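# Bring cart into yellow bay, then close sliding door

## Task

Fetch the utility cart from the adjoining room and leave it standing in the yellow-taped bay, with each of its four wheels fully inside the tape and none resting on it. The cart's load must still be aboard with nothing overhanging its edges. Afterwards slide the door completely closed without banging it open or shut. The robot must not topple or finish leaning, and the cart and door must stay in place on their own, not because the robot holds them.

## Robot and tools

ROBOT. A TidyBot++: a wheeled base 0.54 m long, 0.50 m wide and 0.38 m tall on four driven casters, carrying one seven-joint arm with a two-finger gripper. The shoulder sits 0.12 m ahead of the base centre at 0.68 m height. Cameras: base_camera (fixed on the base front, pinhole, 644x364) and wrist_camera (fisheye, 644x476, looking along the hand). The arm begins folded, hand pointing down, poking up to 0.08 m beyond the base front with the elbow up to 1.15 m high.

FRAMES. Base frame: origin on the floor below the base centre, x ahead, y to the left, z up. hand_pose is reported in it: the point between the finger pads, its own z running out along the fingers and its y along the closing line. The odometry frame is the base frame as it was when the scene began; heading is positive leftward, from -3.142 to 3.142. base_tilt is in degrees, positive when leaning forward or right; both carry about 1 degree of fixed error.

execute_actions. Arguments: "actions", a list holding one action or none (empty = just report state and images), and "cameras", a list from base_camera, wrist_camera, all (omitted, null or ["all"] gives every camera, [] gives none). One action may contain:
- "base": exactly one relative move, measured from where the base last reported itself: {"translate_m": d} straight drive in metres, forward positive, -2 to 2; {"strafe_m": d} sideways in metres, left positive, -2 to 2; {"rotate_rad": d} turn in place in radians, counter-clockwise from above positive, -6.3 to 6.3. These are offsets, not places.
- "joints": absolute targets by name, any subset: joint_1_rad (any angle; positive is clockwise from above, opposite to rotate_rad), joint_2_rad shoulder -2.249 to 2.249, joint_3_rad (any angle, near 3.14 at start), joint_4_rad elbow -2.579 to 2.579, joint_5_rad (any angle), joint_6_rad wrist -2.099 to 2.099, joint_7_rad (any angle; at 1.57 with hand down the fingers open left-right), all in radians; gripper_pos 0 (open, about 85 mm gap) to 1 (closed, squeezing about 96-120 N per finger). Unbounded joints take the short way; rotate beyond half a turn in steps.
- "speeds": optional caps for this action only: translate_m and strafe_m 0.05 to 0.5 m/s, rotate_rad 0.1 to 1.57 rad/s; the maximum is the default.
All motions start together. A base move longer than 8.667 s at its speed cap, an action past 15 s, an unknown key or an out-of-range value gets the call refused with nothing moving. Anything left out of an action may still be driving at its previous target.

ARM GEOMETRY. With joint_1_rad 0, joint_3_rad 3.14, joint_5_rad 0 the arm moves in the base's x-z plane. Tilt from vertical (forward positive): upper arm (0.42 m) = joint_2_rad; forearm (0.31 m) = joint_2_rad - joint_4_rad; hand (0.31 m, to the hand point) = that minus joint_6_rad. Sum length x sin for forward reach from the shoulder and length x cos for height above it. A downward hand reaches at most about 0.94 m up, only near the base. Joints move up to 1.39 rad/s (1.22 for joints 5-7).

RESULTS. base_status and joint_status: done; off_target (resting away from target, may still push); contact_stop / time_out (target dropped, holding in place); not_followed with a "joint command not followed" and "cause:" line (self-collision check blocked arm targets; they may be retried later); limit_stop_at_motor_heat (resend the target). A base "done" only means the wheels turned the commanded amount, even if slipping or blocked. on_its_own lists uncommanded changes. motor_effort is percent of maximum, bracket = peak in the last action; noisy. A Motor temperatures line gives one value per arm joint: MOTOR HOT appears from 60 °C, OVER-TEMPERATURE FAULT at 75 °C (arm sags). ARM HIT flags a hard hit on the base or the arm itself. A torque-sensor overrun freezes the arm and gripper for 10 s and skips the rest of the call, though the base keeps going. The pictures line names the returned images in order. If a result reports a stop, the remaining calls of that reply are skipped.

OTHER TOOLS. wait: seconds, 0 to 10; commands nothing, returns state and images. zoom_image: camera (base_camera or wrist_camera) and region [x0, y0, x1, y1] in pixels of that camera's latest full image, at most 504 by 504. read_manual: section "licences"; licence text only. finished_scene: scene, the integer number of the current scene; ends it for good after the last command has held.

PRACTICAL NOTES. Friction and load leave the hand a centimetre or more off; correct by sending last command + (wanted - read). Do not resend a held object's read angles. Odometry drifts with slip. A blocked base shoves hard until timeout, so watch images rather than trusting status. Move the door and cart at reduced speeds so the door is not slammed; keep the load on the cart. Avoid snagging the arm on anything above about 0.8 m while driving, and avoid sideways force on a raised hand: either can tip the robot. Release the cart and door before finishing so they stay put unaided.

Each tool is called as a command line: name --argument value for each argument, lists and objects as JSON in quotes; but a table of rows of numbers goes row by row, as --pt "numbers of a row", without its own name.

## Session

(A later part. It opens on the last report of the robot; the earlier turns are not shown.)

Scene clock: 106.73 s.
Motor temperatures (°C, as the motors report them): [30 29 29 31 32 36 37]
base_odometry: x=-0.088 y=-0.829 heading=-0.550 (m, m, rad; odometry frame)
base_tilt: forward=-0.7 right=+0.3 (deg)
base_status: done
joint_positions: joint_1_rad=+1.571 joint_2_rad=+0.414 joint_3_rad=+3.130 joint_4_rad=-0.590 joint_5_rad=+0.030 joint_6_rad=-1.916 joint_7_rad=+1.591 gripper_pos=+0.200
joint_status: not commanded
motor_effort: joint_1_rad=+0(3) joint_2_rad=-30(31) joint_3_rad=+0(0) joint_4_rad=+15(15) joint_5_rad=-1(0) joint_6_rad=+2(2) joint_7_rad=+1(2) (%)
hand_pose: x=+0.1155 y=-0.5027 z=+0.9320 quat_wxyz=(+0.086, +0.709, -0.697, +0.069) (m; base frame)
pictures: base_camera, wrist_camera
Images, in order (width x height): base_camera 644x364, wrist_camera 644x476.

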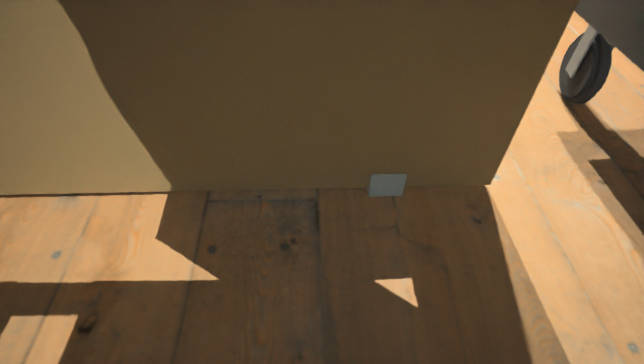

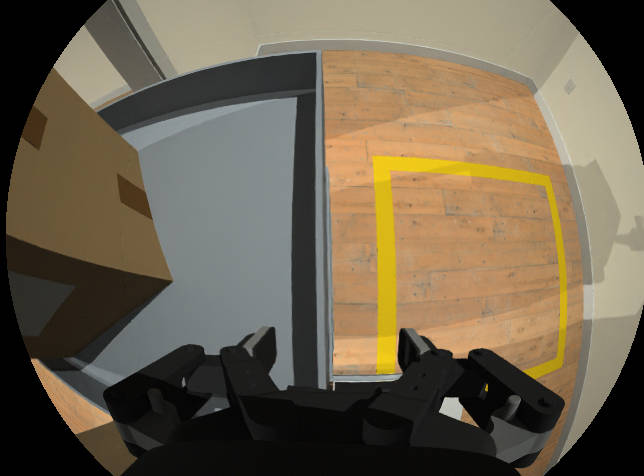

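execute_actions --actions '[{"joints":{"joint_1_rad":1.535,"joint_2_rad":0.605}}]' --cameras '["wrist_camera"]'

execute_actions --actions '[{"joints":{"gripper_pos":1}}]' --cameras '[]'

execute_actions --actions '[{"base":{"translate_m":-0.55},"speeds":{"translate_m":0.12},"joints":{"joint_7_rad":1.45}}]'

Scene clock: 111.07 s.
Motor temperatures (°C, as the motors report them): [30 29 29 31 32 36 37]
base_odometry: x=-0.088 y=-0.829 heading=-0.550 (m, m, rad; odometry frame)
base_tilt: forward=-0.7 right=+0.3 (deg)
base_status: not commanded
joint_positions: joint_1_rad=+1.553 joint_2_rad=+0.611 joint_3_rad=+3.130 joint_4_rad=-0.591 joint_5_rad=+0.030 joint_6_rad=-1.916 joint_7_rad=+1.591 gripper_pos=+0.200
joint_status: all done
motor_effort: joint_1_rad=+0(0) joint_2_rad=-36(42) joint_3_rad=+0(1) joint_4_rad=+15(17) joint_5_rad=+0(1) joint_6_rad=+0(1) joint_7_rad=+2(1) (%)
hand_pose: x=+0.1252 y=-0.5417 z=+0.8286 quat_wxyz=(+0.016, +0.720, -0.694, +0.001) (m; base frame)
pictures: wrist_camera
Images, in order (width x height): wrist_camera 644x476.

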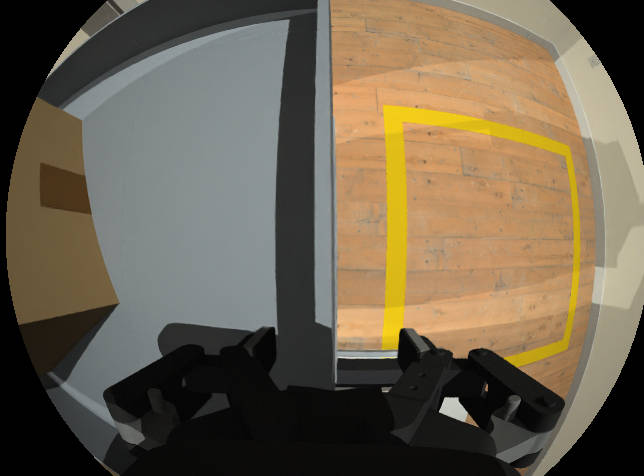

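Scene clock: 112.07 s.
Motor temperatures (°C, as the motors report them): [30 29 29 31 32 36 37]
base_odometry: x=-0.088 y=-0.829 heading=-0.550 (m, m, rad; odometry frame)
base_tilt: forward=-0.6 right=+0.3 (deg)
base_status: not commanded
joint_positions: joint_1_rad=+1.548 joint_2_rad=+0.611 joint_3_rad=+3.128 joint_4_rad=-0.591 joint_5_rad=+0.029 joint_6_rad=-1.916 joint_7_rad=+1.591 gripper_pos=+0.948
joint_status: gripper_pos off_target (ended at +0.948, target +1.000)
motor_effort: joint_1_rad=+0(4) joint_2_rad=-36(37) joint_3_rad=+1(4) joint_4_rad=+16(16) joint_5_rad=+1(5) joint_6_rad=+0(1) joint_7_rad=+0(1) (%)
hand_pose: x=+0.1295 y=-0.5416 z=+0.8289 quat_wxyz=(+0.015, +0.723, -0.691, +0.002) (m; base frame)
pictures: none
No camera images: the call's "cameras" was empty. Leave "cameras" out to get every camera's image.

Scene clock: 117.27 s.
Motor temperatures (°C, as the motors report them): [30 29 29 31 32 36 37]
base_odometry: x=-0.558 y=-0.542 heading=-0.549 (m, m, rad; odometry frame)
base_tilt: forward=-0.6 right=+0.3 (deg)
base_status: done
joint_positions: joint_1_rad=+1.504 joint_2_rad=+0.609 joint_3_rad=+3.105 joint_4_rad=-0.595 joint_5_rad=+0.027 joint_6_rad=-1.922 joint_7_rad=+1.489 gripper_pos=+0.948
joint_status: all done
motor_effort: joint_1_rad=+6(13) joint_2_rad=-34(42) joint_3_rad=+4(8) joint_4_rad=+18(19) joint_5_rad=+0(7) joint_6_rad=+7(7) joint_7_rad=-7(7) (%)
hand_pose: x=+0.1619 y=-0.5372 z=+0.8288 quat_wxyz=(+0.007, +0.709, -0.705, +0.005) (m; base frame)
pictures: base_camera, wrist_camera
Images, in order (width x height): base_camera 644x364, wrist_camera 644x476.

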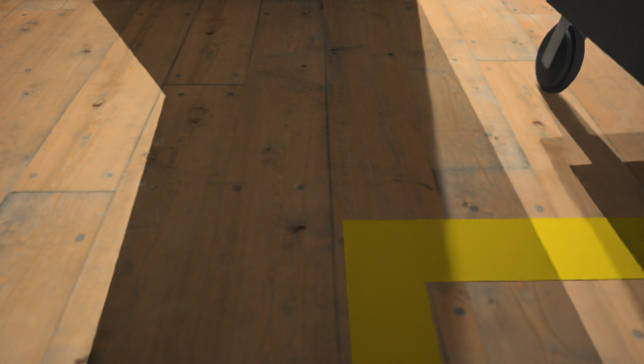

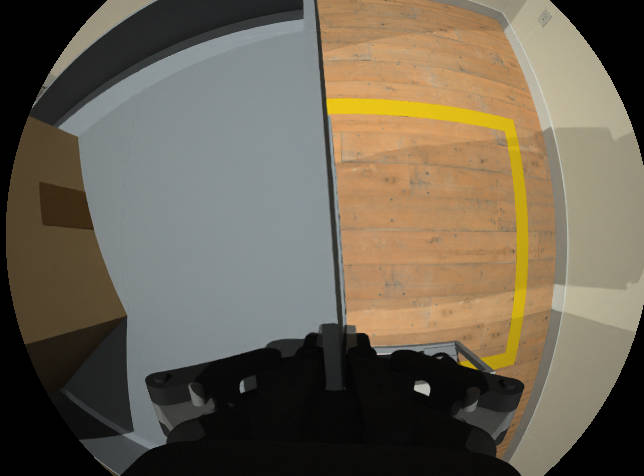

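execute_actions --actions '[{"base":{"translate_m":-0.55},"speeds":{"translate_m":0.12},"joints":{"joint_7_rad":1.3}}]'

Scene clock: 126.07 s.
Motor temperatures (°C, as the motors report them): [30 29 29 31 32 36 37]
base_odometry: x=-1.027 y=-0.255 heading=-0.549 (m, m, rad; odometry frame)
base_tilt: forward=-0.6 right=+0.3 (deg)
base_status: done
joint_positions: joint_1_rad=+1.528 joint_2_rad=+0.607 joint_3_rad=+3.126 joint_4_rad=-0.597 joint_5_rad=+0.022 joint_6_rad=-1.921 joint_7_rad=+1.296 gripper_pos=+0.948
joint_status: all done
motor_effort: joint_1_rad=-1(19) joint_2_rad=-37(39) joint_3_rad=-1(11) joint_4_rad=+17(19) joint_5_rad=-2(8) joint_6_rad=+0(7) joint_7_rad=+1(12) (%)
hand_pose: x=+0.1426 y=-0.5381 z=+0.8289 quat_wxyz=(+0.010, +0.623, -0.783, +0.003) (m; base frame)
pictures: base_camera, wrist_camera
Images, in order (width x height): base_camera 644x364, wrist_camera 644x476.

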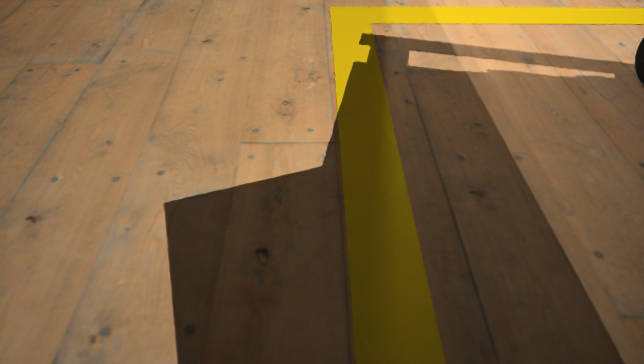

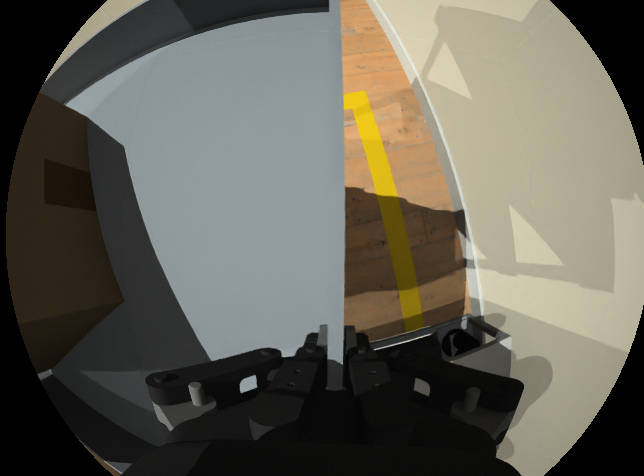

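execute_actions --actions '[{"joints":{"gripper_pos":0.2}}]' --cameras '[]'

execute_actions --actions '[{"joints":{"joint_2_rad":0.42}}]' --cameras '[]'

execute_actions --actions '[{"base":{"strafe_m":1.2}}]' --cameras '["wrist_camera"]'

execute_actions --actions '[{"base":{"translate_m":1.0},"joints":{"joint_1_rad":0.5,"joint_2_rad":-0.32,"joint_4_rad":-2.53,"joint_6_rad":0.65,"joint_7_rad":1.57,"gripper_pos":1},"speeds":{"translate_m":0.3}}]'

Scene clock: 132.73 s.
Motor temperatures (°C, as the motors report them): [30 29 29 31 32 36 37]
base_odometry: x=-1.027 y=-0.255 heading=-0.549 (m, m, rad; odometry frame)
base_tilt: forward=-0.6 right=+0.2 (deg)
base_status: not commanded
joint_positions: joint_1_rad=+1.528 joint_2_rad=+0.607 joint_3_rad=+3.126 joint_4_rad=-0.596 joint_5_rad=+0.022 joint_6_rad=-1.921 joint_7_rad=+1.296 gripper_pos=+0.200
joint_status: all done
motor_effort: joint_1_rad=+0(1) joint_2_rad=-36(39) joint_3_rad=+1(0) joint_4_rad=+15(18) joint_5_rad=+0(3) joint_6_rad=-1(1) joint_7_rad=+2(1) (%)
hand_pose: x=+0.1426 y=-0.5384 z=+0.8292 quat_wxyz=(+0.010, +0.623, -0.783, +0.004) (m; base frame)
pictures: none
No camera images: the call's "cameras" was empty. Leave "cameras" out to get every camera's image.

Scene clock: 134.13 s.
Motor temperatures (°C, as the motors report them): [30 29 29 31 32 36 37]
base_odometry: x=-1.027 y=-0.255 heading=-0.549 (m, m, rad; odometry frame)
base_tilt: forward=-0.7 right=+0.3 (deg)
base_status: not commanded
joint_positions: joint_1_rad=+1.528 joint_2_rad=+0.414 joint_3_rad=+3.126 joint_4_rad=-0.591 joint_5_rad=+0.022 joint_6_rad=-1.921 joint_7_rad=+1.296 gripper_pos=+0.200
joint_status: all done
motor_effort: joint_1_rad=+0(0) joint_2_rad=-30(39) joint_3_rad=+1(0) joint_4_rad=+15(16) joint_5_rad=+0(1) joint_6_rad=+2(1) joint_7_rad=+2(2) (%)
hand_pose: x=+0.1410 y=-0.5008 z=+0.9315 quat_wxyz=(+0.068, +0.618, -0.778, +0.084) (m; base frame)
pictures: none
No camera images: the call's "cameras" was empty. Leave "cameras" out to get every camera's image.

Scene clock: 137.90 s.
Motor temperatures (°C, as the motors report them): [30 30 29 31 32 36 37]
base_odometry: x=-0.401 y=+0.769 heading=-0.549 (m, m, rad; odometry frame)
base_tilt: forward=-0.7 right=+0.3 (deg)
base_status: done
joint_positions: joint_1_rad=+1.528 joint_2_rad=+0.416 joint_3_rad=+3.126 joint_4_rad=-0.591 joint_5_rad=+0.022 joint_6_rad=-1.921 joint_7_rad=+1.296 gripper_pos=+0.200
joint_status: not commanded
motor_effort: joint_1_rad=+0(1) joint_2_rad=-29(34) joint_3_rad=+1(0) joint_4_rad=+15(16) joint_5_rad=+0(0) joint_6_rad=+1(3) joint_7_rad=+2(2) (%)
hand_pose: x=+0.1410 y=-0.5013 z=+0.9304 quat_wxyz=(+0.067, +0.619, -0.778, +0.083) (m; base frame)
pictures: wrist_camera
Images, in order (width x height): wrist_camera 644x476.

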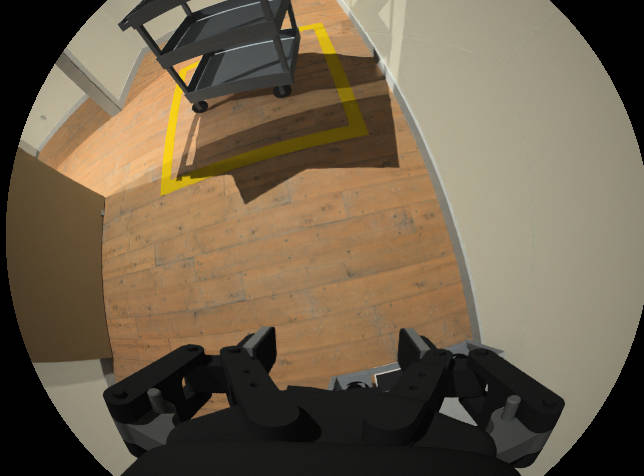

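Scene clock: 142.20 s.
Motor temperatures (°C, as the motors report them): [30 29 29 31 32 36 37]
base_odometry: x=+0.452 y=+0.247 heading=-0.549 (m, m, rad; odometry frame)
base_tilt: forward=-0.6 right=+0.4 (deg)
base_status: done
joint_positions: joint_1_rad=+0.520 joint_2_rad=-0.304 joint_3_rad=+3.127 joint_4_rad=-2.521 joint_5_rad=+0.022 joint_6_rad=+0.612 joint_7_rad=+1.547 gripper_pos=+0.999
joint_status: all done
motor_effort: joint_1_rad=+0(3) joint_2_rad=-8(32) joint_3_rad=+2(1) joint_4_rad=+18(20) joint_5_rad=+0(1) joint_6_rad=+8(9) joint_7_rad=+2(2) (%)
hand_pose: x=+0.5033 y=-0.2055 z=+0.8832 quat_wxyz=(+0.169, +0.697, -0.176, +0.674) (m; base frame)
pictures: base_camera, wrist_camera
Images, in order (width x height): base_camera 644x364, wrist_camera 644x476.

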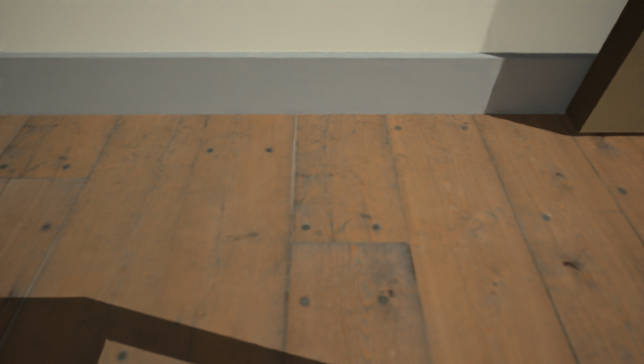

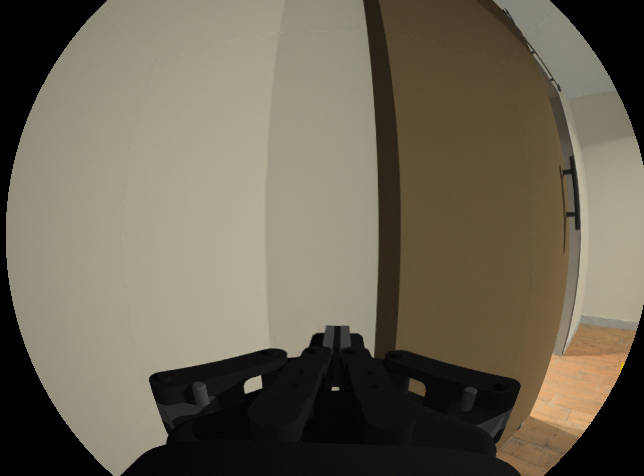

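execute_actions --actions '[{"base":{"translate_m":0.125},"speeds":{"translate_m":0.15}}]' --cameras '["base_camera"]'

execute_actions --actions '[{"base":{"strafe_m":-0.6},"speeds":{"strafe_m":0.1}}]'

execute_actions --actions '[{"base":{"strafe_m":-0.4},"speeds":{"strafe_m":0.08}}]'

Scene clock: 146.93 s.
Motor temperatures (°C, as the motors report them): [30 29 29 31 32 36 37]
base_odometry: x=+0.559 y=+0.182 heading=-0.549 (m, m, rad; odometry frame)
base_tilt: forward=-0.7 right=+0.2 (deg)
base_status: done
joint_positions: joint_1_rad=+0.519 joint_2_rad=-0.309 joint_3_rad=+3.127 joint_4_rad=-2.523 joint_5_rad=+0.022 joint_6_rad=+0.612 joint_7_rad=+1.547 gripper_pos=+0.999
joint_status: not commanded
motor_effort: joint_1_rad=+0(0) joint_2_rad=-8(10) joint_3_rad=+1(2) joint_4_rad=+18(19) joint_5_rad=+0(1) joint_6_rad=+8(8) joint_7_rad=+2(2) (%)
hand_pose: x=+0.5024 y=-0.2049 z=+0.8845 quat_wxyz=(+0.169, +0.696, -0.176, +0.675) (m; base frame)
pictures: base_camera
Images, in order (width x height): base_camera 644x364.

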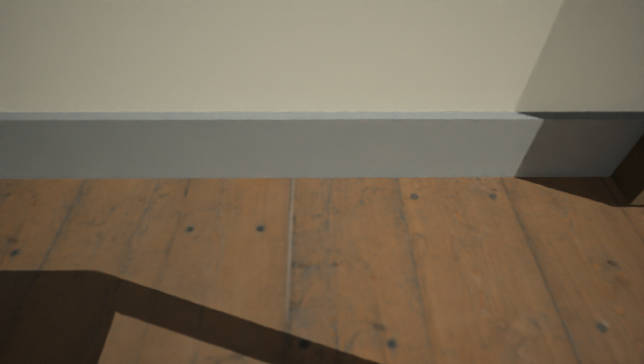

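Scene clock: 153.80 s.
Motor temperatures (°C, as the motors report them): [30 29 29 31 32 36 37]
base_odometry: x=+0.246 y=-0.330 heading=-0.549 (m, m, rad; odometry frame)
base_tilt: forward=-0.7 right=+0.3 (deg)
base_status: done
joint_positions: joint_1_rad=+0.447 joint_2_rad=-0.328 joint_3_rad=+3.079 joint_4_rad=-2.541 joint_5_rad=+0.072 joint_6_rad=+0.619 joint_7_rad=+1.547 gripper_pos=+0.999
joint_status: not commanded
motor_effort: joint_1_rad=+6(20) joint_2_rad=-7(9) joint_3_rad=+9(25) joint_4_rad=+19(27) joint_5_rad=-5(14) joint_6_rad=+7(10) joint_7_rad=+2(2) (%)
hand_pose: x=+0.5207 y=-0.1442 z=+0.8832 quat_wxyz=(+0.139, +0.709, -0.104, +0.684) (m; base frame)
pictures: base_camera, wrist_camera
Images, in order (width x height): base_camera 644x364, wrist_camera 644x476.

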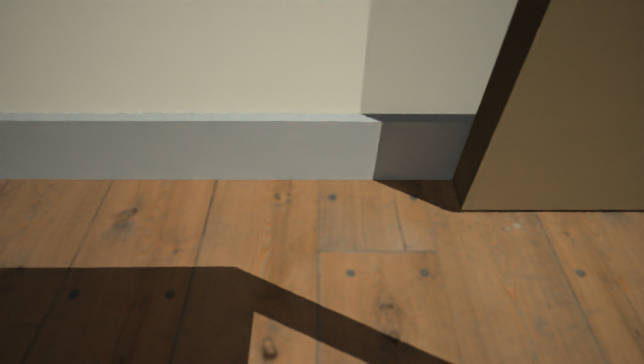

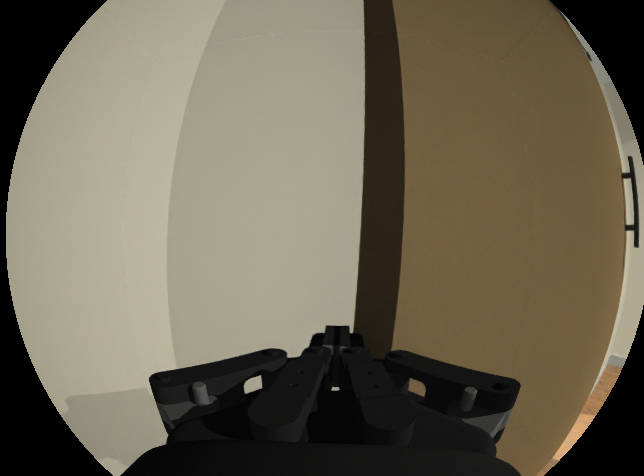

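Scene clock: 159.63 s.
Motor temperatures (°C, as the motors report them): [30 29 29 31 32 36 37]
base_odometry: x=+0.038 y=-0.671 heading=-0.549 (m, m, rad; odometry frame)
base_tilt: forward=-0.6 right=+0.3 (deg)
base_status: done
joint_positions: joint_1_rad=+0.442 joint_2_rad=-0.336 joint_3_rad=+3.074 joint_4_rad=-2.546 joint_5_rad=+0.072 joint_6_rad=+0.620 joint_7_rad=+1.547 gripper_pos=+0.999
joint_status: not commanded
motor_effort: joint_1_rad=+8(18) joint_2_rad=-7(8) joint_3_rad=+11(24) joint_4_rad=+20(27) joint_5_rad=-5(14) joint_6_rad=+9(10) joint_7_rad=+2(2) (%)
hand_pose: x=+0.5199 y=-0.1391 z=+0.8841 quat_wxyz=(+0.137, +0.708, -0.100, +0.686) (m; base frame)
pictures: base_camera, wrist_camera
Images, in order (width x height): base_camera 644x364, wrist_camera 644x476.

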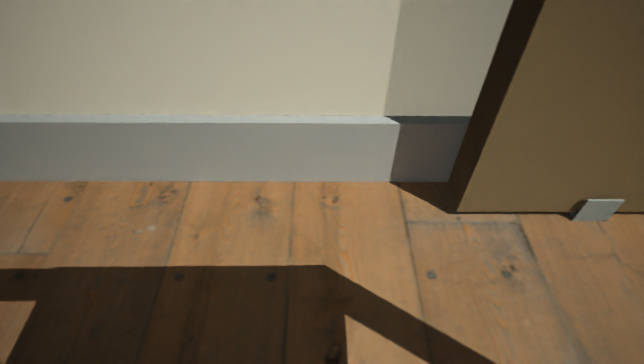

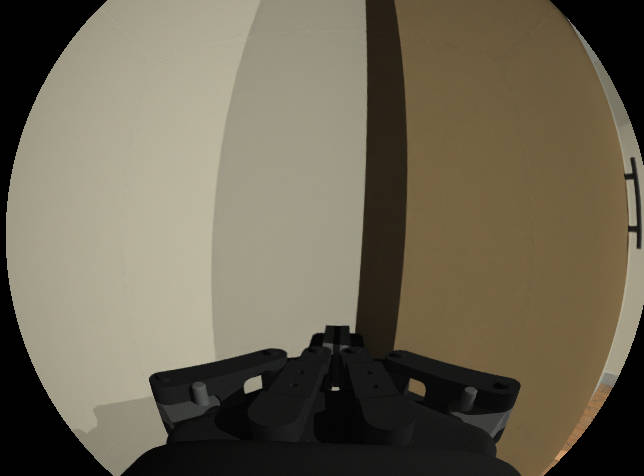

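execute_actions --actions '[{"base":{"translate_m":-0.03},"speeds":{"translate_m":0.05}}]' --cameras '[]'

execute_actions --actions '[{"base":{"strafe_m":-0.19},"speeds":{"strafe_m":0.05}}]'

execute_actions --actions '[{"base":{"strafe_m":0.2},"speeds":{"strafe_m":0.12}}]'

Scene clock: 165.00 s.
Motor temperatures (°C, as the motors report them): [30 29 29 31 32 36 37]
base_odometry: x=+0.012 y=-0.655 heading=-0.548 (m, m, rad; odometry frame)
base_tilt: forward=-0.6 right=+0.3 (deg)
base_status: done
joint_positions: joint_1_rad=+0.446 joint_2_rad=-0.334 joint_3_rad=+3.079 joint_4_rad=-2.541 joint_5_rad=+0.072 joint_6_rad=+0.620 joint_7_rad=+1.547 gripper_pos=+0.999
joint_status: not commanded
motor_effort: joint_1_rad=+7(8) joint_2_rad=-6(8) joint_3_rad=+10(11) joint_4_rad=+19(20) joint_5_rad=-5(5) joint_6_rad=+7(8) joint_7_rad=+1(1) (%)
hand_pose: x=+0.5199 y=-0.1431 z=+0.8864 quat_wxyz=(+0.139, +0.706, -0.103, +0.687) (m; base frame)
pictures: none
No camera images: the call's "cameras" was empty. Leave "cameras" out to get every camera's image.

Scene clock: 169.33 s.
Motor temperatures (°C, as the motors report them): [30 29 29 31 32 36 37]
base_odometry: x=-0.087 y=-0.817 heading=-0.548 (m, m, rad; odometry frame)
base_tilt: forward=-0.6 right=+0.2 (deg)
base_status: done
joint_positions: joint_1_rad=+0.399 joint_2_rad=-0.335 joint_3_rad=+3.003 joint_4_rad=-2.542 joint_5_rad=+0.090 joint_6_rad=+0.624 joint_7_rad=+1.547 gripper_pos=+0.999
joint_status: not commanded
motor_effort: joint_1_rad=+21(23) joint_2_rad=-3(6) joint_3_rad=+28(30) joint_4_rad=+21(23) joint_5_rad=-15(17) joint_6_rad=+6(8) joint_7_rad=+2(2) (%)
hand_pose: x=+0.5353 y=-0.0863 z=+0.8853 quat_wxyz=(+0.108, +0.713, -0.044, +0.692) (m; base frame)
pictures: base_camera, wrist_camera
Images, in order (width x height): base_camera 644x364, wrist_camera 644x476.

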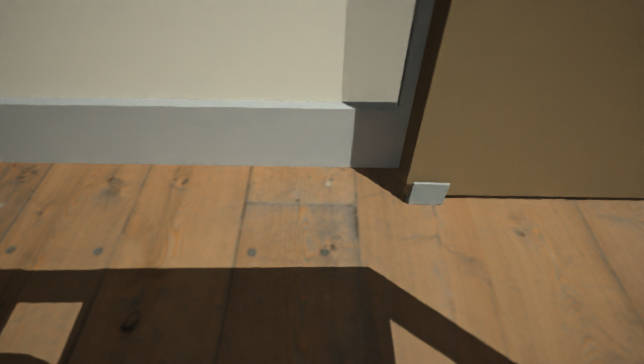

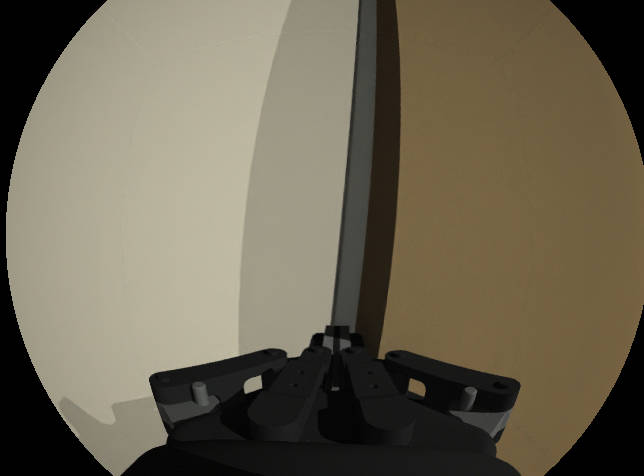

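Scene clock: 171.60 s.
Motor temperatures (°C, as the motors report them): [30 29 29 31 32 36 37]
base_odometry: x=+0.017 y=-0.646 heading=-0.547 (m, m, rad; odometry frame)
base_tilt: forward=-0.7 right=+0.3 (deg)
base_status: done
joint_positions: joint_1_rad=+0.486 joint_2_rad=-0.330 joint_3_rad=+3.125 joint_4_rad=-2.538 joint_5_rad=+0.071 joint_6_rad=+0.624 joint_7_rad=+1.547 gripper_pos=+0.999
joint_status: not commanded
motor_effort: joint_1_rad=+0(21) joint_2_rad=-7(8) joint_3_rad=+2(27) joint_4_rad=+18(21) joint_5_rad=-1(15) joint_6_rad=+7(9) joint_7_rad=+2(2) (%)
hand_pose: x=+0.5067 y=-0.1801 z=+0.8878 quat_wxyz=(+0.163, +0.699, -0.138, +0.682) (m; base frame)
pictures: base_camera, wrist_camera
Images, in order (width x height): base_camera 644x364, wrist_camera 644x476.

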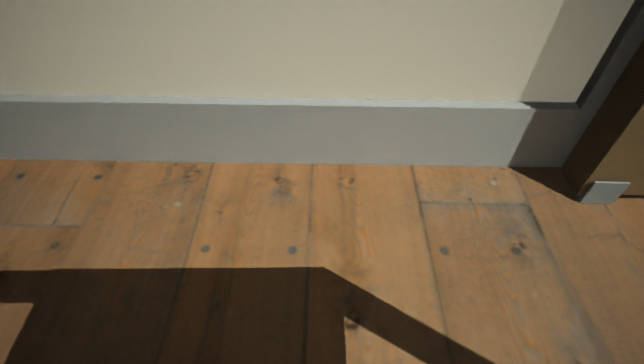

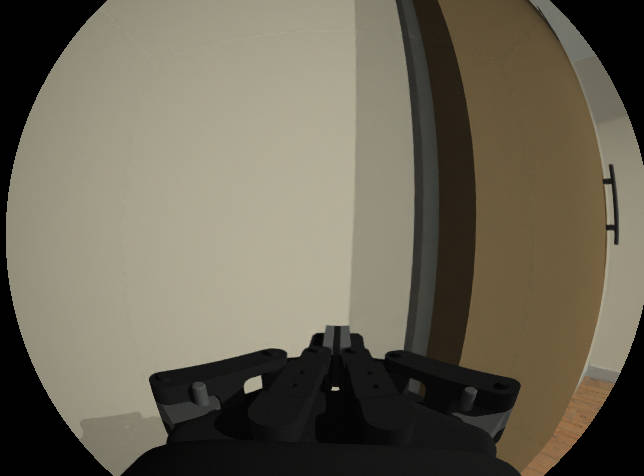

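finished_scene --scene 2

The scene is finished: the task was done.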